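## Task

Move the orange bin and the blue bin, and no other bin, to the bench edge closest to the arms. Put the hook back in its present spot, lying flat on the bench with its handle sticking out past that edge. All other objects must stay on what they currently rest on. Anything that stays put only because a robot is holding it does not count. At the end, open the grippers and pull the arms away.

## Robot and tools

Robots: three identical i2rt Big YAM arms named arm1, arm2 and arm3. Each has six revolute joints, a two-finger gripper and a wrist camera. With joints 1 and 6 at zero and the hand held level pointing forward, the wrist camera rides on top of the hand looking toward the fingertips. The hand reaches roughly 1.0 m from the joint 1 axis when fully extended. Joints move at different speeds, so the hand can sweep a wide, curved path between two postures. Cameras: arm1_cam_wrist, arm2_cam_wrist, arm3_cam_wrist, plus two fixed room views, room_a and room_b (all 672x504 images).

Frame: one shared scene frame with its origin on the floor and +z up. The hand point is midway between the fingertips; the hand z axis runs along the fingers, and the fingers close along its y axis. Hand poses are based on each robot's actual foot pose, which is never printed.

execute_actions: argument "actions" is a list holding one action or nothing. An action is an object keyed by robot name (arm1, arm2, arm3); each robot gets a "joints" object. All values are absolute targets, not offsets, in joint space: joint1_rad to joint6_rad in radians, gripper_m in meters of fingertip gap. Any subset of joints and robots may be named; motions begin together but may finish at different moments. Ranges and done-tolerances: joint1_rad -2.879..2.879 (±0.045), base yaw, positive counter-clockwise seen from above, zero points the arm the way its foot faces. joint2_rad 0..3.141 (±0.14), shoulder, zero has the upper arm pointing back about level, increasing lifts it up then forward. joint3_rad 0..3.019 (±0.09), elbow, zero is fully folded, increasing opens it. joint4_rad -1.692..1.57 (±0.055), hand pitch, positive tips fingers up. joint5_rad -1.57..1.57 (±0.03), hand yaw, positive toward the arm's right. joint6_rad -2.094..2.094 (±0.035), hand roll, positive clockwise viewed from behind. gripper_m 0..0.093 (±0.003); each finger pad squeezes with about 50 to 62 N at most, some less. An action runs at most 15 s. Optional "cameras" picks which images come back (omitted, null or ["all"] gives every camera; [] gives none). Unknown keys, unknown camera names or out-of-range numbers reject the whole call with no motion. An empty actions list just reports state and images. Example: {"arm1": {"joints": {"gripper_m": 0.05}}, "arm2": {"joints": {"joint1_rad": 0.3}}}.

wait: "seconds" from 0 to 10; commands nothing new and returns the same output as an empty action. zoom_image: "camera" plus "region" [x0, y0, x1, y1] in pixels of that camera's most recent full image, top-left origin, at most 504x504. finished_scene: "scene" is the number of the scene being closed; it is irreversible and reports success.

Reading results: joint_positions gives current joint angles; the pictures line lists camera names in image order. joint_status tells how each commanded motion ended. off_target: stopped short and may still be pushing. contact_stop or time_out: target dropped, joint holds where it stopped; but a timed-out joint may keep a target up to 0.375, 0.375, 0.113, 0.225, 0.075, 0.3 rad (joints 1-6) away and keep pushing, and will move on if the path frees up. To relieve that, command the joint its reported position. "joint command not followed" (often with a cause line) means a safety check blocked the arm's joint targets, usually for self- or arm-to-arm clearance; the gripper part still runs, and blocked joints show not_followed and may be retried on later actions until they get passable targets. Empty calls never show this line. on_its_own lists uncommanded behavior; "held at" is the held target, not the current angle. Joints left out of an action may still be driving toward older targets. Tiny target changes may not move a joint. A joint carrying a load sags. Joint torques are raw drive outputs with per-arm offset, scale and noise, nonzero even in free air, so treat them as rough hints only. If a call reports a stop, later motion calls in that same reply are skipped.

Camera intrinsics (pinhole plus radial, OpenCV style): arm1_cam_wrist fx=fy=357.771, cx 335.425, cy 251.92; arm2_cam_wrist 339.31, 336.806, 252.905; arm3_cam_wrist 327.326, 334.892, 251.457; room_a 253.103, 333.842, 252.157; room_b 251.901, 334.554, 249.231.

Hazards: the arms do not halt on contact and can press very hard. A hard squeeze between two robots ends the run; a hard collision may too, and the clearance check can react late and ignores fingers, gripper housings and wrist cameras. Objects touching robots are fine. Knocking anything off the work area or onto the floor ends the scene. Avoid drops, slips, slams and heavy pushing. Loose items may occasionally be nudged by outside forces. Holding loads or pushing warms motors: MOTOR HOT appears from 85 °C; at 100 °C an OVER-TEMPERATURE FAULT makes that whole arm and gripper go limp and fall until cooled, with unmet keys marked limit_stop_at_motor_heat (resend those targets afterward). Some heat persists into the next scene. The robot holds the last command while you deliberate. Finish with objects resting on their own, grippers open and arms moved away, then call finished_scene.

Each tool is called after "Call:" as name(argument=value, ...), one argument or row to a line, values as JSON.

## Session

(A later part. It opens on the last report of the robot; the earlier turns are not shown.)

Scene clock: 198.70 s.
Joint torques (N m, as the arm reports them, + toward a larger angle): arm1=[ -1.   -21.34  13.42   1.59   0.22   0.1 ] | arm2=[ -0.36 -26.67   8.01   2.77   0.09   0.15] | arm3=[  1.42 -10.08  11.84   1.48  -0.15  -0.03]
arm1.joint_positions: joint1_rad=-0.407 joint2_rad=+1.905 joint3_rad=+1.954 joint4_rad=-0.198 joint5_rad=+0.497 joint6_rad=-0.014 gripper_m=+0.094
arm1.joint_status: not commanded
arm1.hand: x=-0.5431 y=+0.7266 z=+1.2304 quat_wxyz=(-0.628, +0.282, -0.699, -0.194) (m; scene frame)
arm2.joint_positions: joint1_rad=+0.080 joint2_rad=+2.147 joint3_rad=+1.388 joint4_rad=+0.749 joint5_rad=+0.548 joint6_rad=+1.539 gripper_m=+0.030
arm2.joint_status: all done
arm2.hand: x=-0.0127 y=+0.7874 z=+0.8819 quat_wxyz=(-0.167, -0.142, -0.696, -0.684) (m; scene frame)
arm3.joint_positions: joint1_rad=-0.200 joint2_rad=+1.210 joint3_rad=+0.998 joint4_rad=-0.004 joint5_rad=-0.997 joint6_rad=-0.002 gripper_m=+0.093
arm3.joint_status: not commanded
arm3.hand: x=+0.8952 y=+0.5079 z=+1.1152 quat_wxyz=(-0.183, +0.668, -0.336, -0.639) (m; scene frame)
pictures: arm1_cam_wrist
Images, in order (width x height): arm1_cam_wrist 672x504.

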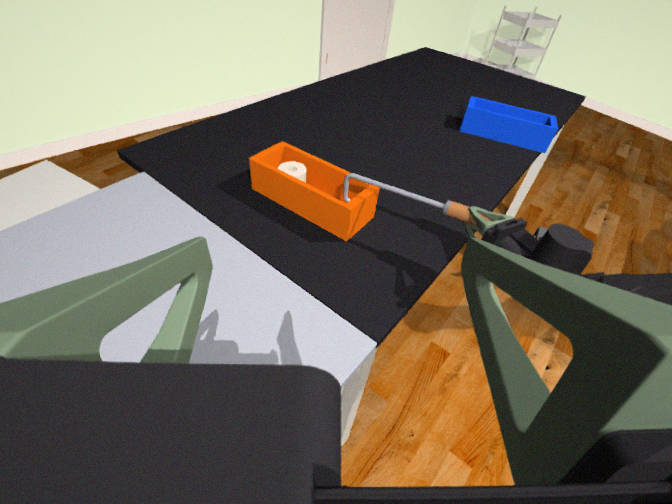

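Call:
execute_actions(
  actions=[
    {"arm2":{"joints":{"joint1_rad":0.1,"joint2_rad":1.97,"joint3_rad":1.1,"joint4_rad":0.94}}},
  ],
  cameras=[],
)

Call:
execute_actions(
  actions=[
    {"arm2":{"joints":{"joint1_rad":0.12,"joint2_rad":1.83,"joint3_rad":0.81,"joint4_rad":1.085}}},
  ],
  cameras=["arm1_cam_wrist","room_a"],
)

Call:
zoom_image(
  camera="room_a",
  region=[270,330,410,460],
)

Scene clock: 203.37 s.
Joint torques (N m, as the arm reports them, + toward a larger angle): arm1=[ -0.97 -21.32  13.41   1.58   0.22   0.1 ] | arm2=[ -0.07 -22.48   7.21   2.81   0.13   0.11] | arm3=[ 1.61 -9.85 11.89  1.6  -0.09 -0.04]
arm1.joint_positions: joint1_rad=-0.407 joint2_rad=+1.905 joint3_rad=+1.954 joint4_rad=-0.198 joint5_rad=+0.497 joint6_rad=-0.014 gripper_m=+0.094
arm1.joint_status: not commanded
arm1.hand: x=-0.5431 y=+0.7266 z=+1.2304 quat_wxyz=(-0.628, +0.282, -0.699, -0.194) (m; scene frame)
arm2.joint_positions: joint1_rad=+0.093 joint2_rad=+1.999 joint3_rad=+1.086 joint4_rad=+0.901 joint5_rad=+0.548 joint6_rad=+1.539 gripper_m=+0.030
arm2.joint_status: all done
arm2.hand: x=-0.0122 y=+0.7002 z=+0.8777 quat_wxyz=(-0.163, -0.137, -0.697, -0.685) (m; scene frame)
arm3.joint_positions: joint1_rad=-0.200 joint2_rad=+1.210 joint3_rad=+0.998 joint4_rad=-0.004 joint5_rad=-0.997 joint6_rad=-0.002 gripper_m=+0.093
arm3.joint_status: not commanded
arm3.hand: x=+0.8952 y=+0.5079 z=+1.1152 quat_wxyz=(-0.183, +0.668, -0.336, -0.639) (m; scene frame)
pictures: none
No camera images: the call's "cameras" was empty. Leave "cameras" out to get every camera's image.

Scene clock: 204.37 s.
Joint torques (N m, as the arm reports them, + toward a larger angle): arm1=[ -0.99 -21.34  13.41   1.58   0.22   0.1 ] | arm2=[  0.12 -18.56   6.26   2.83   0.08   0.12] | arm3=[ 1.04 -9.75 11.91  1.54 -0.13 -0.04]
arm1.joint_positions: joint1_rad=-0.407 joint2_rad=+1.905 joint3_rad=+1.954 joint4_rad=-0.198 joint5_rad=+0.497 joint6_rad=-0.014 gripper_m=+0.094
arm1.joint_status: not commanded
arm1.hand: x=-0.5431 y=+0.7266 z=+1.2304 quat_wxyz=(-0.628, +0.282, -0.699, -0.194) (m; scene frame)
arm2.joint_positions: joint1_rad=+0.115 joint2_rad=+1.855 joint3_rad=+0.797 joint4_rad=+1.046 joint5_rad=+0.548 joint6_rad=+1.539 gripper_m=+0.030
arm2.joint_status: all done
arm2.hand: x=-0.0142 y=+0.6072 z=+0.8757 quat_wxyz=(-0.155, -0.129, -0.699, -0.686) (m; scene frame)
arm3.joint_positions: joint1_rad=-0.200 joint2_rad=+1.210 joint3_rad=+0.998 joint4_rad=-0.004 joint5_rad=-0.997 joint6_rad=-0.002 gripper_m=+0.093
arm3.joint_status: not commanded
arm3.hand: x=+0.8952 y=+0.5079 z=+1.1152 quat_wxyz=(-0.183, +0.668, -0.336, -0.639) (m; scene frame)
pictures: arm1_cam_wrist, room_a
Images, in order (width x height): arm1_cam_wrist 672x504, room_a 672x504.

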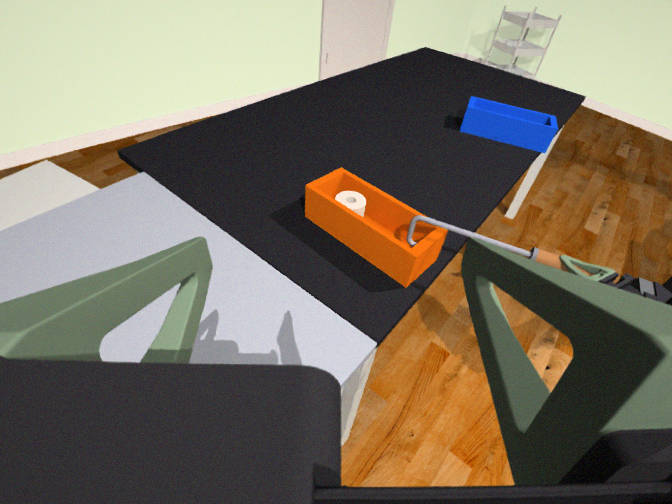

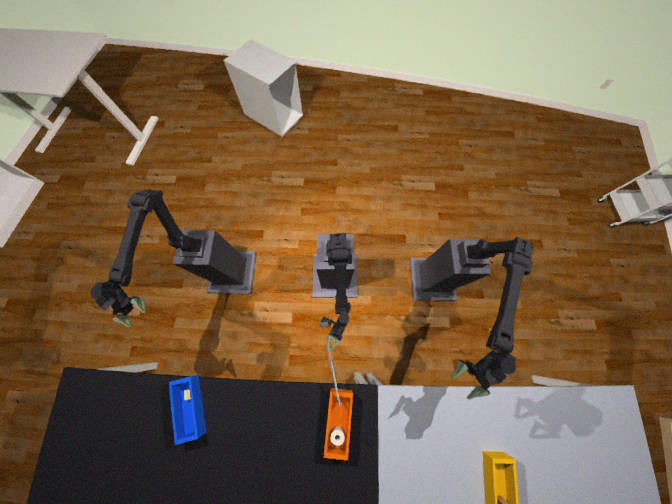

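Region (270, 330, 410, 460) of room_a's 672x504 image, scaled by 3.600, with more detail than that image has; it fills the top 468 rows of this view, and the rest is white.

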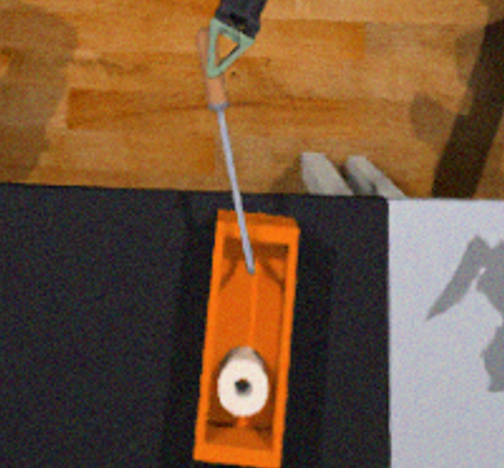

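Call:
execute_actions(
  actions=[
    {"arm2":{"joints":{"joint3_rad":1.3,"joint4_rad":0.95}},"arm1":{"joints":{"joint1_rad":0,"joint2_rad":0.8,"joint3_rad":0.8}}},
  ],
  cameras=[],
)

Call:
execute_actions(
  actions=[
    {"arm2":{"joints":{"joint1_rad":-0.676,"joint2_rad":2.3,"joint3_rad":2.0,"joint4_rad":0.7,"joint5_rad":-0.67,"joint6_rad":0}}},
  ],
  cameras=["arm3_cam_wrist"],
)

Call:
execute_actions(
  actions=[
    {"arm2":{"joints":{"joint2_rad":2.48}}},
  ],
  cameras=["arm3_cam_wrist","arm2_cam_wrist"],
)

Scene clock: 210.77 s.
Joint torques (N m, as the arm reports them, + toward a larger angle): arm1=[-1.   -4.46 11.39  1.75  0.05  0.09] | arm2=[ -0.33 -21.93  12.43   2.39  -0.09   0.16] | arm3=[ 1.06 -9.83 11.93  1.65 -0.12 -0.04]
arm1.joint_positions: joint1_rad=-0.007 joint2_rad=+0.802 joint3_rad=+0.780 joint4_rad=-0.203 joint5_rad=+0.502 joint6_rad=-0.013 gripper_m=+0.094
arm1.joint_status: all done
arm1.hand: x=-0.8490 y=+0.4127 z=+1.1735 quat_wxyz=(-0.562, +0.435, -0.641, -0.290) (m; scene frame)
arm2.joint_positions: joint1_rad=+0.115 joint2_rad=+1.854 joint3_rad=+1.234 joint4_rad=+0.919 joint5_rad=+0.549 joint6_rad=+1.536 gripper_m=+0.030
arm2.joint_status: all done
arm2.hand: x=-0.0306 y=+0.7194 z=+1.0536 quat_wxyz=(-0.119, -0.166, -0.589, -0.782) (m; scene frame)
arm3.joint_positions: joint1_rad=-0.200 joint2_rad=+1.210 joint3_rad=+0.998 joint4_rad=-0.004 joint5_rad=-0.997 joint6_rad=-0.002 gripper_m=+0.093
arm3.joint_status: not commanded
arm3.hand: x=+0.8952 y=+0.5079 z=+1.1152 quat_wxyz=(-0.183, +0.668, -0.336, -0.639) (m; scene frame)
pictures: none
No camera images: the call's "cameras" was empty. Leave "cameras" out to get every camera's image.

Scene clock: 213.20 s.
Joint torques (N m, as the arm reports them, + toward a larger angle): arm1=[-0.98 -4.51 11.39  1.76  0.05  0.09] | arm2=[  0.02 -31.    14.55   2.4    0.34  -0.15] | arm3=[ 0.26 -9.84 11.81  1.63 -0.1   0.  ]
arm1.joint_positions: joint1_rad=-0.007 joint2_rad=+0.802 joint3_rad=+0.780 joint4_rad=-0.203 joint5_rad=+0.502 joint6_rad=-0.013 gripper_m=+0.094
arm1.joint_status: not commanded
arm1.hand: x=-0.8490 y=+0.4127 z=+1.1735 quat_wxyz=(-0.562, +0.435, -0.641, -0.290) (m; scene frame)
arm2.joint_positions: joint1_rad=-0.683 joint2_rad=+2.338 joint3_rad=+1.912 joint4_rad=+0.670 joint5_rad=-0.675 joint6_rad=+0.022 gripper_m=+0.030
arm2.joint_status: all done
arm2.hand: x=+0.4361 y=+0.7650 z=+0.9850 quat_wxyz=(-0.571, +0.487, -0.411, -0.517) (m; scene frame)
arm3.joint_positions: joint1_rad=-0.200 joint2_rad=+1.210 joint3_rad=+0.998 joint4_rad=-0.004 joint5_rad=-0.997 joint6_rad=-0.002 gripper_m=+0.093
arm3.joint_status: not commanded
arm3.hand: x=+0.8952 y=+0.5079 z=+1.1152 quat_wxyz=(-0.183, +0.668, -0.336, -0.639) (m; scene frame)
pictures: arm3_cam_wrist
Images, in order (width x height): arm3_cam_wrist 672x504.

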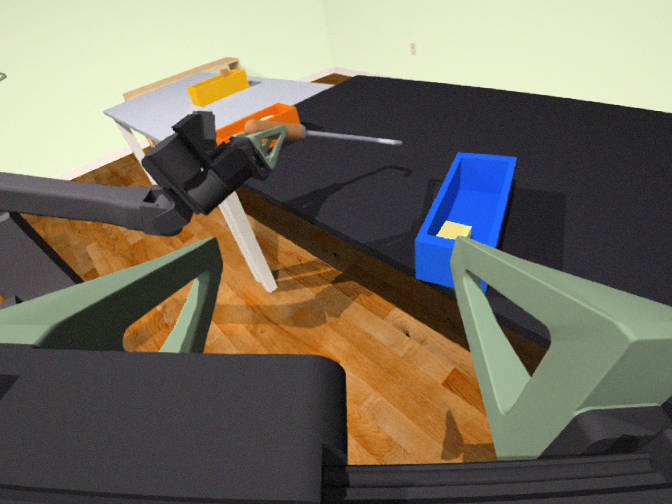

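Scene clock: 214.30 s.
Joint torques (N m, as the arm reports them, + toward a larger angle): arm1=[-1.01 -4.52 11.39  1.76  0.05  0.09] | arm2=[  0.18 -31.65  12.72   1.82   0.12  -0.05] | arm3=[ 1.74 -9.41 11.93  1.72 -0.11 -0.01]
arm1.joint_positions: joint1_rad=-0.007 joint2_rad=+0.802 joint3_rad=+0.780 joint4_rad=-0.203 joint5_rad=+0.502 joint6_rad=-0.013 gripper_m=+0.094
arm1.joint_status: not commanded
arm1.hand: x=-0.8490 y=+0.4127 z=+1.1735 quat_wxyz=(-0.562, +0.435, -0.641, -0.290) (m; scene frame)
arm2.joint_positions: joint1_rad=-0.683 joint2_rad=+2.511 joint3_rad=+1.933 joint4_rad=+0.684 joint5_rad=-0.670 joint6_rad=+0.011 gripper_m=+0.030
arm2.joint_status: all done
arm2.hand: x=+0.4436 y=+0.7740 z=+0.8483 quat_wxyz=(-0.530, +0.497, -0.461, -0.510) (m; scene frame)
arm3.joint_positions: joint1_rad=-0.200 joint2_rad=+1.210 joint3_rad=+0.998 joint4_rad=-0.004 joint5_rad=-0.997 joint6_rad=-0.002 gripper_m=+0.093
arm3.joint_status: not commanded
arm3.hand: x=+0.8952 y=+0.5079 z=+1.1152 quat_wxyz=(-0.183, +0.668, -0.336, -0.639) (m; scene frame)
pictures: arm2_cam_wrist, arm3_cam_wrist
Images, in order (width x height): arm2_cam_wrist 672x504, arm3_cam_wrist 672x504.

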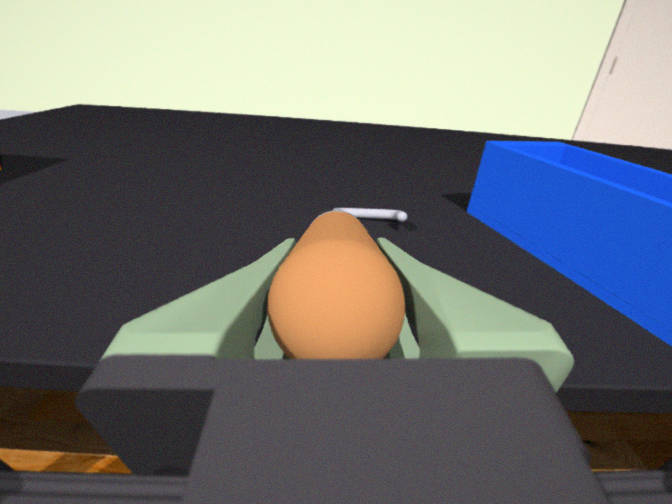

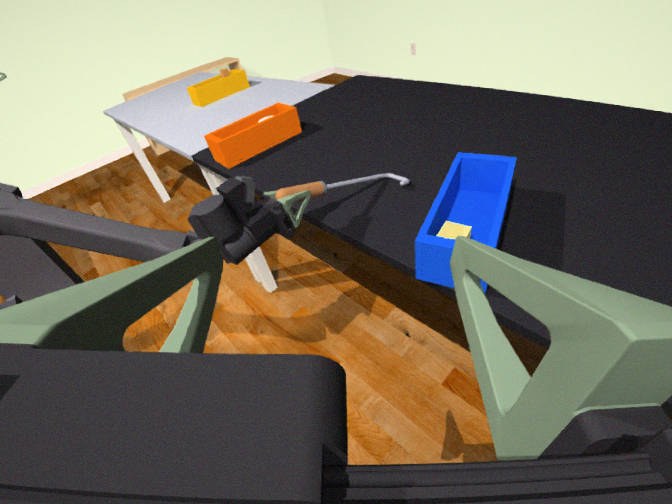

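Call:
execute_actions(
  actions=[
    {"arm2":{"joints":{"joint2_rad":2.6,"joint3_rad":1.96}}},
  ],
  cameras=["arm2_cam_wrist"],
)

Scene clock: 216.77 s.
Joint torques (N m, as the arm reports them, + toward a larger angle): arm1=[-0.97 -4.54 11.39  1.76  0.05  0.09] | arm2=[ -0.1  -29.48   9.53   1.42   0.05   0.03] | arm3=[ 1.43 -9.54 11.88  1.65 -0.08 -0.01]
arm1.joint_positions: joint1_rad=-0.007 joint2_rad=+0.802 joint3_rad=+0.780 joint4_rad=-0.203 joint5_rad=+0.502 joint6_rad=-0.013 gripper_m=+0.094
arm1.joint_status: not commanded
arm1.hand: x=-0.8490 y=+0.4127 z=+1.1735 quat_wxyz=(-0.562, +0.435, -0.641, -0.290) (m; scene frame)
arm2.joint_positions: joint1_rad=-0.683 joint2_rad=+2.606 joint3_rad=+1.933 joint4_rad=+0.699 joint5_rad=-0.670 joint6_rad=+0.001 gripper_m=+0.030
arm2.joint_status: all done
arm2.hand: x=+0.4404 y=+0.7694 z=+0.7686 quat_wxyz=(-0.505, +0.503, -0.487, -0.505) (m; scene frame)
arm3.joint_positions: joint1_rad=-0.200 joint2_rad=+1.210 joint3_rad=+0.998 joint4_rad=-0.004 joint5_rad=-0.997 joint6_rad=-0.002 gripper_m=+0.093
arm3.joint_status: not commanded
arm3.hand: x=+0.8952 y=+0.5079 z=+1.1152 quat_wxyz=(-0.183, +0.668, -0.336, -0.639) (m; scene frame)
pictures: arm2_cam_wrist
Images, in order (width x height): arm2_cam_wrist 672x504.

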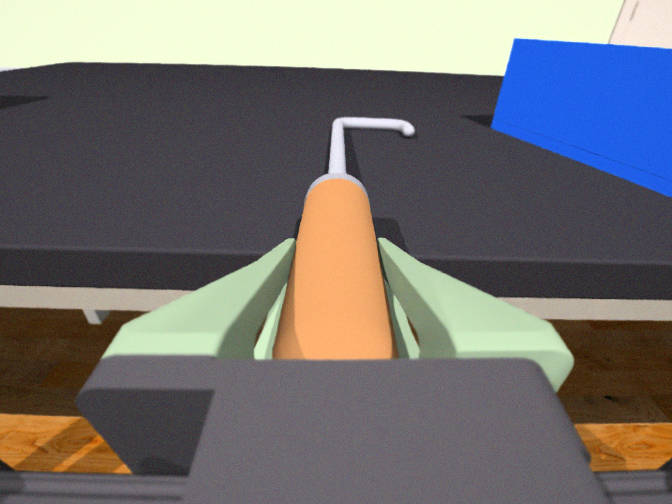

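Call:
execute_actions(
  actions=[
    {"arm2":{"joints":{"gripper_m":0.093}},"arm3":{"joints":{"joint3_rad":1.98,"joint4_rad":0.65,"joint5_rad":0.695}}},
  ],
  cameras=[],
)

Call:
execute_actions(
  actions=[
    {"arm2":{"joints":{"joint2_rad":1.6}}},
  ],
  cameras=[],
)

Call:
execute_actions(
  actions=[
    {"arm2":{"joints":{"joint1_rad":0.2,"joint2_rad":0.9,"joint3_rad":1.0,"joint4_rad":-0.3,"joint5_rad":0}},"arm3":{"joints":{"joint1_rad":0.675}}},
  ],
  cameras=[],
)

Call:
execute_actions(
  actions=[
    {"arm3":{"joints":{"joint2_rad":2.5}}},
  ],
  cameras=[],
)

Call:
execute_actions(
  actions=[
    {"arm3":{"joints":{"joint2_rad":2.6}}},
  ],
  cameras=["arm3_cam_wrist"],
)

Scene clock: 223.37 s.
Joint torques (N m, as the arm reports them, + toward a larger angle): arm1=[-1.01 -4.51 11.39  1.75  0.05  0.09] | arm2=[  0.11 -29.32   9.45   1.35   0.07   0.02] | arm3=[ 1.25 -4.14  8.27 -0.21 -0.2  -0.08]
arm1.joint_positions: joint1_rad=-0.007 joint2_rad=+0.802 joint3_rad=+0.780 joint4_rad=-0.203 joint5_rad=+0.502 joint6_rad=-0.013 gripper_m=+0.094
arm1.joint_status: not commanded
arm1.hand: x=-0.8490 y=+0.4127 z=+1.1735 quat_wxyz=(-0.562, +0.435, -0.641, -0.290) (m; scene frame)
arm2.joint_positions: joint1_rad=-0.683 joint2_rad=+2.606 joint3_rad=+1.933 joint4_rad=+0.699 joint5_rad=-0.670 joint6_rad=+0.001 gripper_m=+0.093
arm2.joint_status: all done
arm2.hand: x=+0.4404 y=+0.7694 z=+0.7686 quat_wxyz=(-0.505, +0.503, -0.487, -0.505) (m; scene frame)
arm3.joint_positions: joint1_rad=-0.200 joint2_rad=+1.195 joint3_rad=+1.966 joint4_rad=+0.649 joint5_rad=+0.692 joint6_rad=-0.002 gripper_m=+0.093
arm3.joint_status: all done
arm3.hand: x=+1.1044 y=+0.2318 z=+1.7016 quat_wxyz=(-0.738, -0.213, -0.274, -0.578) (m; scene frame)
pictures: none
No camera images: the call's "cameras" was empty. Leave "cameras" out to get every camera's image.

Scene clock: 225.67 s.
Joint torques (N m, as the arm reports them, + toward a larger angle): arm1=[-1.   -4.54 11.39  1.76  0.05  0.09] | arm2=[  0.14 -15.8    8.17   0.22   0.39   0.06] | arm3=[ 1.07 -3.43  8.3  -0.03 -0.23 -0.11]
arm1.joint_positions: joint1_rad=-0.007 joint2_rad=+0.802 joint3_rad=+0.780 joint4_rad=-0.203 joint5_rad=+0.502 joint6_rad=-0.013 gripper_m=+0.094
arm1.joint_status: not commanded
arm1.hand: x=-0.8490 y=+0.4127 z=+1.1735 quat_wxyz=(-0.562, +0.435, -0.641, -0.290) (m; scene frame)
arm2.joint_positions: joint1_rad=-0.683 joint2_rad=+1.603 joint3_rad=+1.955 joint4_rad=+0.701 joint5_rad=-0.670 joint6_rad=+0.001 gripper_m=+0.093
arm2.joint_status: all done
arm2.hand: x=+0.2413 y=+0.5118 z=+1.5560 quat_wxyz=(-0.781, +0.392, -0.076, -0.479) (m; scene frame)
arm3.joint_positions: joint1_rad=-0.200 joint2_rad=+1.195 joint3_rad=+1.966 joint4_rad=+0.649 joint5_rad=+0.692 joint6_rad=-0.002 gripper_m=+0.093
arm3.joint_status: not commanded
arm3.hand: x=+1.1044 y=+0.2318 z=+1.7016 quat_wxyz=(-0.738, -0.213, -0.274, -0.578) (m; scene frame)
pictures: none
No camera images: the call's "cameras" was empty. Leave "cameras" out to get every camera's image.

Scene clock: 227.47 s.
Joint torques (N m, as the arm reports them, + toward a larger angle): arm1=[-0.98 -4.49 11.38  1.76  0.05  0.09] | arm2=[-0.32 -5.98 10.    1.48  0.21  0.02] | arm3=[ 1.89 -4.01  8.24 -0.13 -0.29 -0.08]
arm1.joint_positions: joint1_rad=-0.007 joint2_rad=+0.802 joint3_rad=+0.780 joint4_rad=-0.203 joint5_rad=+0.502 joint6_rad=-0.013 gripper_m=+0.094
arm1.joint_status: not commanded
arm1.hand: x=-0.8490 y=+0.4127 z=+1.1735 quat_wxyz=(-0.562, +0.435, -0.641, -0.290) (m; scene frame)
arm2.joint_positions: joint1_rad=+0.197 joint2_rad=+0.905 joint3_rad=+0.994 joint4_rad=-0.299 joint5_rad=-0.004 joint6_rad=+0.001 gripper_m=+0.093
arm2.joint_status: all done
arm2.hand: x=-0.1211 y=+0.4497 z=+1.1889 quat_wxyz=(-0.391, +0.609, -0.483, -0.493) (m; scene frame)
arm3.joint_positions: joint1_rad=+0.667 joint2_rad=+1.195 joint3_rad=+1.966 joint4_rad=+0.649 joint5_rad=+0.693 joint6_rad=-0.002 gripper_m=+0.093
arm3.joint_status: all done
arm3.hand: x=+0.8769 y=+0.2692 z=+1.7022 quat_wxyz=(-0.426, -0.082, -0.340, -0.835) (m; scene frame)
pictures: none
No camera images: the call's "cameras" was empty. Leave "cameras" out to get every camera's image.

Scene clock: 229.27 s.
Joint torques (N m, as the arm reports them, + toward a larger angle): arm1=[-1.   -4.52 11.39  1.76  0.05  0.09] | arm2=[-0.55 -6.04  9.87  1.56  0.2   0.03] | arm3=[  1.57 -24.56  12.     2.15   0.15  -0.02]
arm1.joint_positions: joint1_rad=-0.007 joint2_rad=+0.802 joint3_rad=+0.780 joint4_rad=-0.203 joint5_rad=+0.502 joint6_rad=-0.013 gripper_m=+0.094
arm1.joint_status: not commanded
arm1.hand: x=-0.8490 y=+0.4127 z=+1.1735 quat_wxyz=(-0.562, +0.435, -0.641, -0.290) (m; scene frame)
arm2.joint_positions: joint1_rad=+0.197 joint2_rad=+0.905 joint3_rad=+0.994 joint4_rad=-0.299 joint5_rad=-0.004 joint6_rad=+0.001 gripper_m=+0.093
arm2.joint_status: not commanded
arm2.hand: x=-0.1211 y=+0.4497 z=+1.1889 quat_wxyz=(-0.391, +0.609, -0.483, -0.493) (m; scene frame)
arm3.joint_positions: joint1_rad=+0.667 joint2_rad=+2.512 joint3_rad=+1.962 joint4_rad=+0.641 joint5_rad=+0.693 joint6_rad=-0.002 gripper_m=+0.093
arm3.joint_status: all done
arm3.hand: x=+0.4638 y=+0.7662 z=+0.8412 quat_wxyz=(-0.503, +0.466, -0.501, -0.528) (m; scene frame)
pictures: none
No camera images: the call's "cameras" was empty. Leave "cameras" out to get every camera's image.

Scene clock: 230.47 s.
Joint torques (N m, as the arm reports them, + toward a larger angle): arm1=[-1.03 -4.56 11.39  1.75  0.05  0.09] | arm2=[-0.17 -6.14  9.88  1.44  0.21  0.03] | arm3=[  2.06 -22.42  11.78   1.94   0.13  -0.05]
arm1.joint_positions: joint1_rad=-0.007 joint2_rad=+0.802 joint3_rad=+0.780 joint4_rad=-0.203 joint5_rad=+0.502 joint6_rad=-0.013 gripper_m=+0.094
arm1.joint_status: not commanded
arm1.hand: x=-0.8490 y=+0.4127 z=+1.1735 quat_wxyz=(-0.562, +0.435, -0.641, -0.290) (m; scene frame)
arm2.joint_positions: joint1_rad=+0.197 joint2_rad=+0.905 joint3_rad=+0.994 joint4_rad=-0.299 joint5_rad=-0.004 joint6_rad=+0.001 gripper_m=+0.093
arm2.joint_status: not commanded
arm2.hand: x=-0.1211 y=+0.4497 z=+1.1889 quat_wxyz=(-0.391, +0.609, -0.483, -0.493) (m; scene frame)
arm3.joint_positions: joint1_rad=+0.667 joint2_rad=+2.583 joint3_rad=+1.962 joint4_rad=+0.641 joint5_rad=+0.693 joint6_rad=-0.002 gripper_m=+0.093
arm3.joint_status: all done
arm3.hand: x=+0.4656 y=+0.7635 z=+0.7787 quat_wxyz=(-0.501, +0.492, -0.504, -0.504) (m; scene frame)
pictures: arm3_cam_wrist
Images, in order (width x height): arm3_cam_wrist 672x504.

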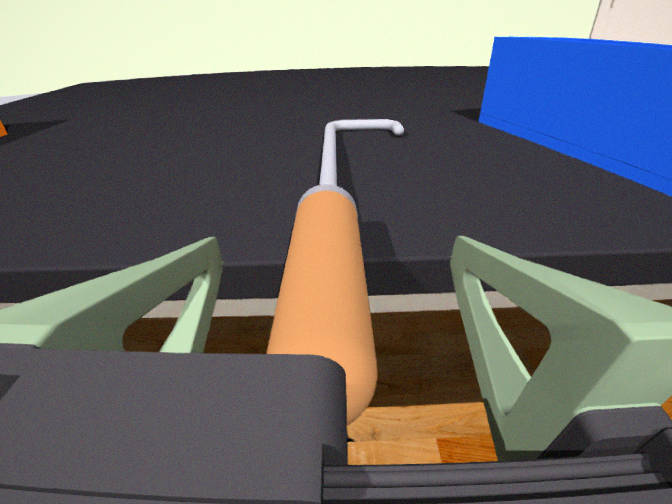

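Call:
execute_actions(
  actions=[
    {"arm3":{"joints":{"joint4_rad":0.61,"joint1_rad":0.683,"gripper_m":0}}},
  ],
  cameras=["arm3_cam_wrist"],
)

Call:
execute_actions(
  actions=[
    {"arm3":{"joints":{"joint2_rad":1.9,"joint4_rad":0.9}}},
  ],
  cameras=[],
)

Call:
execute_actions(
  actions=[
    {"arm3":{"joints":{"joint1_rad":-0.47,"joint3_rad":1.53,"joint5_rad":-0.325}}},
  ],
  cameras=[],
)

Call:
execute_actions(
  actions=[
    {"arm3":{"joints":{"joint2_rad":2.25}}},
  ],
  cameras=[],
)

Call:
execute_actions(
  actions=[
    {"arm3":{"joints":{"joint2_rad":2.38}}},
  ],
  cameras=["arm3_cam_wrist"],
)

Scene clock: 240.80 s.
Joint torques (N m, as the arm reports them, + toward a larger angle): arm1=[-0.99 -4.53 11.39  1.76  0.05  0.09] | arm2=[-0.12 -5.91  9.91  1.49  0.23  0.04] | arm3=[  2.25 -22.66  11.84   1.21   0.17  -0.01]
arm1.joint_positions: joint1_rad=-0.007 joint2_rad=+0.802 joint3_rad=+0.780 joint4_rad=-0.203 joint5_rad=+0.502 joint6_rad=-0.013 gripper_m=+0.094
arm1.joint_status: not commanded
arm1.hand: x=-0.8490 y=+0.4127 z=+1.1735 quat_wxyz=(-0.562, +0.435, -0.641, -0.290) (m; scene frame)
arm2.joint_positions: joint1_rad=+0.197 joint2_rad=+0.905 joint3_rad=+0.994 joint4_rad=-0.299 joint5_rad=-0.004 joint6_rad=+0.001 gripper_m=+0.093
arm2.joint_status: not commanded
arm2.hand: x=-0.1211 y=+0.4497 z=+1.1889 quat_wxyz=(-0.391, +0.609, -0.483, -0.493) (m; scene frame)
arm3.joint_positions: joint1_rad=+0.672 joint2_rad=+2.583 joint3_rad=+1.962 joint4_rad=+0.620 joint5_rad=+0.694 joint6_rad=-0.002 gripper_m=+0.030
arm3.joint_status: gripper_m off_target (ended at +0.030, target +0.000); the others done
arm3.hand: x=+0.4622 y=+0.7612 z=+0.7744 quat_wxyz=(-0.499, +0.500, -0.503, -0.497) (m; scene frame)
pictures: arm3_cam_wrist
Images, in order (width x height): arm3_cam_wrist 672x504.

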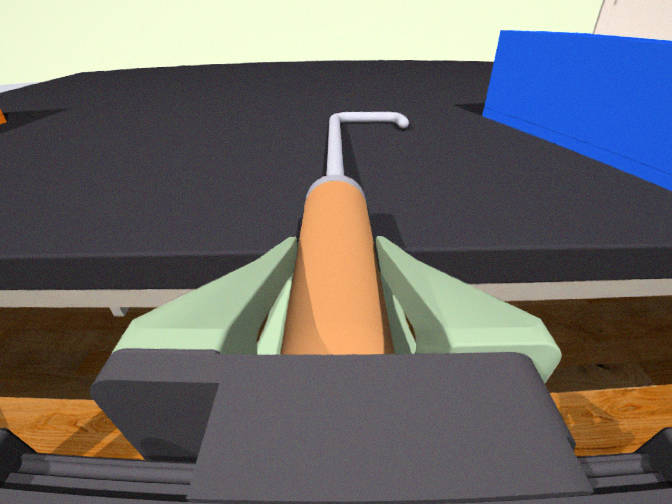

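Scene clock: 242.83 s.
Joint torques (N m, as the arm reports them, + toward a larger angle): arm1=[-1.01 -4.54 11.39  1.76  0.05  0.09] | arm2=[ 0.03 -6.12  9.93  1.43  0.19  0.03] | arm3=[  1.82 -21.65  13.61   1.68  -0.62  -0.03]
arm1.joint_positions: joint1_rad=-0.007 joint2_rad=+0.802 joint3_rad=+0.780 joint4_rad=-0.203 joint5_rad=+0.502 joint6_rad=-0.013 gripper_m=+0.094
arm1.joint_status: not commanded
arm1.hand: x=-0.8490 y=+0.4127 z=+1.1735 quat_wxyz=(-0.562, +0.435, -0.641, -0.290) (m; scene frame)
arm2.joint_positions: joint1_rad=+0.197 joint2_rad=+0.905 joint3_rad=+0.994 joint4_rad=-0.299 joint5_rad=-0.004 joint6_rad=+0.001 gripper_m=+0.093
arm2.joint_status: not commanded
arm2.hand: x=-0.1211 y=+0.4497 z=+1.1889 quat_wxyz=(-0.391, +0.609, -0.483, -0.493) (m; scene frame)
arm3.joint_positions: joint1_rad=+0.679 joint2_rad=+1.948 joint3_rad=+1.954 joint4_rad=+0.875 joint5_rad=+0.707 joint6_rad=-0.007 gripper_m=+0.030
arm3.joint_status: all done
arm3.hand: x=+0.5627 y=+0.6401 z=+1.3416 quat_wxyz=(-0.481, +0.150, -0.432, -0.748) (m; scene frame)
pictures: none
No camera images: the call's "cameras" was empty. Leave "cameras" out to get every camera's image.

Scene clock: 244.80 s.
Joint torques (N m, as the arm reports them, + toward a larger angle): arm1=[-0.98 -4.53 11.39  1.76  0.05  0.09] | arm2=[-0.02 -5.86  9.9   1.52  0.18  0.01] | arm3=[  0.84 -22.56  12.77   3.     0.27  -0.07]
arm1.joint_positions: joint1_rad=-0.007 joint2_rad=+0.802 joint3_rad=+0.780 joint4_rad=-0.203 joint5_rad=+0.502 joint6_rad=-0.013 gripper_m=+0.094
arm1.joint_status: not commanded
arm1.hand: x=-0.8490 y=+0.4127 z=+1.1735 quat_wxyz=(-0.562, +0.435, -0.641, -0.290) (m; scene frame)
arm2.joint_positions: joint1_rad=+0.197 joint2_rad=+0.905 joint3_rad=+0.994 joint4_rad=-0.299 joint5_rad=-0.004 joint6_rad=+0.001 gripper_m=+0.093
arm2.joint_status: not commanded
arm2.hand: x=-0.1211 y=+0.4497 z=+1.1889 quat_wxyz=(-0.391, +0.609, -0.483, -0.493) (m; scene frame)
arm3.joint_positions: joint1_rad=-0.465 joint2_rad=+1.958 joint3_rad=+1.510 joint4_rad=+0.859 joint5_rad=-0.328 joint6_rad=+0.000 gripper_m=+0.030
arm3.joint_status: all done
arm3.hand: x=+1.2406 y=+0.7362 z=+1.1043 quat_wxyz=(-0.649, +0.404, -0.388, -0.515) (m; scene frame)
pictures: none
No camera images: the call's "cameras" was empty. Leave "cameras" out to get every camera's image.

Scene clock: 246.03 s.
Joint torques (N m, as the arm reports them, + toward a larger angle): arm1=[-1.   -4.5  11.4   1.76  0.05  0.09] | arm2=[-0.15 -6.12  9.87  1.5   0.21  0.02] | arm3=[  1.08 -22.11  11.14   2.     0.05   0.01]
arm1.joint_positions: joint1_rad=-0.007 joint2_rad=+0.802 joint3_rad=+0.780 joint4_rad=-0.203 joint5_rad=+0.502 joint6_rad=-0.013 gripper_m=+0.094
arm1.joint_status: not commanded
arm1.hand: x=-0.8490 y=+0.4127 z=+1.1735 quat_wxyz=(-0.562, +0.435, -0.641, -0.290) (m; scene frame)
arm2.joint_positions: joint1_rad=+0.197 joint2_rad=+0.905 joint3_rad=+0.994 joint4_rad=-0.299 joint5_rad=-0.004 joint6_rad=+0.001 gripper_m=+0.093
arm2.joint_status: not commanded
arm2.hand: x=-0.1211 y=+0.4497 z=+1.1889 quat_wxyz=(-0.391, +0.609, -0.483, -0.493) (m; scene frame)
arm3.joint_positions: joint1_rad=-0.466 joint2_rad=+2.274 joint3_rad=+1.510 joint4_rad=+0.890 joint5_rad=-0.324 joint6_rad=-0.002 gripper_m=+0.030
arm3.joint_status: all done
arm3.hand: x=+1.2582 y=+0.7705 z=+0.8605 quat_wxyz=(-0.569, +0.450, -0.491, -0.483) (m; scene frame)
pictures: none
No camera images: the call's "cameras" was empty. Leave "cameras" out to get every camera's image.

Scene clock: 247.20 s.
Joint torques (N m, as the arm reports them, + toward a larger angle): arm1=[-0.99 -4.52 11.39  1.76  0.05  0.09] | arm2=[-0.14 -6.31  9.85  1.44  0.21  0.03] | arm3=[  0.77 -19.36  10.6    1.83   0.04   0.01]
arm1.joint_positions: joint1_rad=-0.007 joint2_rad=+0.802 joint3_rad=+0.780 joint4_rad=-0.203 joint5_rad=+0.502 joint6_rad=-0.013 gripper_m=+0.094
arm1.joint_status: not commanded
arm1.hand: x=-0.8490 y=+0.4127 z=+1.1735 quat_wxyz=(-0.562, +0.435, -0.641, -0.290) (m; scene frame)
arm2.joint_positions: joint1_rad=+0.197 joint2_rad=+0.905 joint3_rad=+0.994 joint4_rad=-0.299 joint5_rad=-0.004 joint6_rad=+0.001 gripper_m=+0.093
arm2.joint_status: not commanded
arm2.hand: x=-0.1211 y=+0.4497 z=+1.1889 quat_wxyz=(-0.391, +0.609, -0.483, -0.493) (m; scene frame)
arm3.joint_positions: joint1_rad=-0.466 joint2_rad=+2.369 joint3_rad=+1.510 joint4_rad=+0.898 joint5_rad=-0.324 joint6_rad=-0.002 gripper_m=+0.030
arm3.joint_status: all done
arm3.hand: x=+1.2567 y=+0.7677 z=+0.7861 quat_wxyz=(-0.541, +0.463, -0.520, -0.472) (m; scene frame)
pictures: arm3_cam_wrist
Images, in order (width x height): arm3_cam_wrist 672x504.

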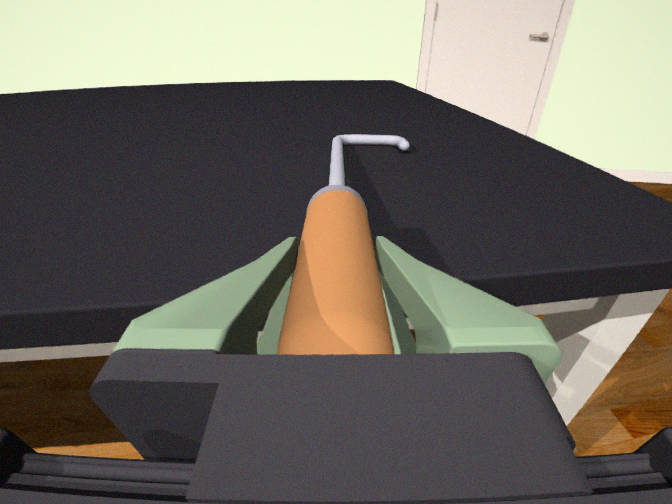

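Call:
execute_actions(
  actions=[
    {"arm3":{"joints":{"joint3_rad":1.47}}},
  ],
  cameras=[],
)

Call:
execute_actions(
  actions=[
    {"arm3":{"joints":{"gripper_m":0.093}}},
  ],
  cameras=[],
)

Call:
execute_actions(
  actions=[
    {"arm3":{"joints":{"joint2_rad":1.4}}},
  ],
  cameras=["room_a"],
)

Call:
zoom_image(
  camera="room_a",
  region=[60,340,380,470],
)

Scene clock: 251.13 s.
Joint torques (N m, as the arm reports them, + toward a larger angle): arm1=[-0.99 -4.54 11.39  1.75  0.05  0.09] | arm2=[-0.32 -5.88  9.94  1.46  0.21  0.  ] | arm3=[  0.62 -19.57   6.85   1.69   0.06  -0.03]
arm1.joint_positions: joint1_rad=-0.007 joint2_rad=+0.802 joint3_rad=+0.780 joint4_rad=-0.203 joint5_rad=+0.502 joint6_rad=-0.013 gripper_m=+0.094
arm1.joint_status: not commanded
arm1.hand: x=-0.8490 y=+0.4127 z=+1.1735 quat_wxyz=(-0.562, +0.435, -0.641, -0.290) (m; scene frame)
arm2.joint_positions: joint1_rad=+0.197 joint2_rad=+0.905 joint3_rad=+0.994 joint4_rad=-0.299 joint5_rad=-0.004 joint6_rad=+0.001 gripper_m=+0.093
arm2.joint_status: not commanded
arm2.hand: x=-0.1211 y=+0.4497 z=+1.1889 quat_wxyz=(-0.391, +0.609, -0.483, -0.493) (m; scene frame)
arm3.joint_positions: joint1_rad=-0.466 joint2_rad=+2.369 joint3_rad=+1.485 joint4_rad=+0.902 joint5_rad=-0.324 joint6_rad=-0.003 gripper_m=+0.030
arm3.joint_status: all done
arm3.hand: x=+1.2535 y=+0.7611 z=+0.7749 quat_wxyz=(-0.535, +0.466, -0.526, -0.469) (m; scene frame)
pictures: none
No camera images: the call's "cameras" was empty. Leave "cameras" out to get every camera's image.

Scene clock: 251.83 s.
Joint torques (N m, as the arm reports them, + toward a larger angle): arm1=[-0.99 -4.52 11.4   1.76  0.05  0.09] | arm2=[-0.46 -6.11  9.89  1.43  0.22  0.02] | arm3=[  0.24 -19.66   7.11   1.53   0.07   0.01]
arm1.joint_positions: joint1_rad=-0.007 joint2_rad=+0.802 joint3_rad=+0.780 joint4_rad=-0.203 joint5_rad=+0.502 joint6_rad=-0.013 gripper_m=+0.094
arm1.joint_status: not commanded
arm1.hand: x=-0.8490 y=+0.4127 z=+1.1735 quat_wxyz=(-0.562, +0.435, -0.641, -0.290) (m; scene frame)
arm2.joint_positions: joint1_rad=+0.197 joint2_rad=+0.905 joint3_rad=+0.994 joint4_rad=-0.299 joint5_rad=-0.004 joint6_rad=+0.001 gripper_m=+0.093
arm2.joint_status: not commanded
arm2.hand: x=-0.1211 y=+0.4497 z=+1.1889 quat_wxyz=(-0.391, +0.609, -0.483, -0.493) (m; scene frame)
arm3.joint_positions: joint1_rad=-0.466 joint2_rad=+2.369 joint3_rad=+1.482 joint4_rad=+0.902 joint5_rad=-0.324 joint6_rad=-0.002 gripper_m=+0.093
arm3.joint_status: all done
arm3.hand: x=+1.2531 y=+0.7603 z=+0.7735 quat_wxyz=(-0.533, +0.466, -0.527, -0.469) (m; scene frame)
pictures: none
No camera images: the call's "cameras" was empty. Leave "cameras" out to get every camera's image.

Scene clock: 253.60 s.
Joint torques (N m, as the arm reports them, + toward a larger angle): arm1=[-1.   -4.51 11.39  1.75  0.05  0.09] | arm2=[ 0.07 -6.2   9.91  1.4   0.21  0.02] | arm3=[  0.92 -10.15  11.2    0.24   0.2    0.01]
arm1.joint_positions: joint1_rad=-0.007 joint2_rad=+0.802 joint3_rad=+0.780 joint4_rad=-0.203 joint5_rad=+0.502 joint6_rad=-0.013 gripper_m=+0.094
arm1.joint_status: not commanded
arm1.hand: x=-0.8490 y=+0.4127 z=+1.1735 quat_wxyz=(-0.562, +0.435, -0.641, -0.290) (m; scene frame)
arm2.joint_positions: joint1_rad=+0.197 joint2_rad=+0.905 joint3_rad=+0.994 joint4_rad=-0.299 joint5_rad=-0.004 joint6_rad=+0.001 gripper_m=+0.093
arm2.joint_status: not commanded
arm2.hand: x=-0.1211 y=+0.4497 z=+1.1889 quat_wxyz=(-0.391, +0.609, -0.483, -0.493) (m; scene frame)
arm3.joint_positions: joint1_rad=-0.466 joint2_rad=+1.394 joint3_rad=+1.465 joint4_rad=+0.905 joint5_rad=-0.324 joint6_rad=-0.002 gripper_m=+0.093
arm3.joint_status: all done
arm3.hand: x=+1.1334 y=+0.5097 z=+1.4606 quat_wxyz=(-0.773, +0.285, -0.166, -0.541) (m; scene frame)
pictures: room_a
Images, in order (width x height): room_a 672x504.

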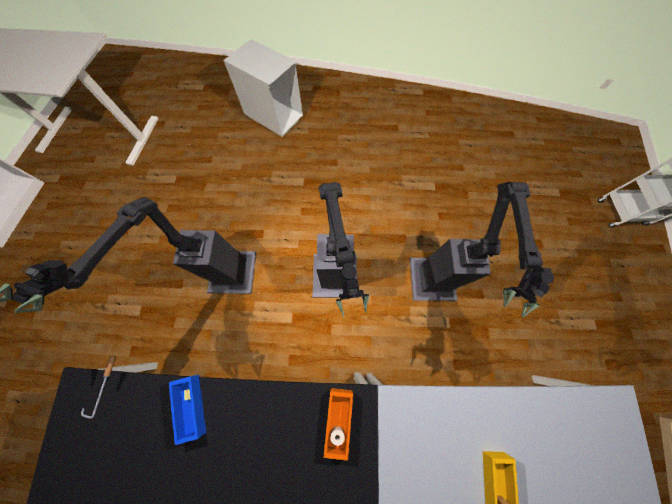

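Region (60, 340, 380, 470) of room_a's 672x504 image, scaled by 1.575, with more detail than that image has; it fills the top 205 rows of this view, and the rest is white.

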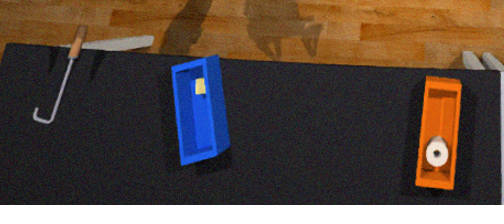

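Call:
finished_scene(
  scene=1,
)

The scene is finished: the task was done.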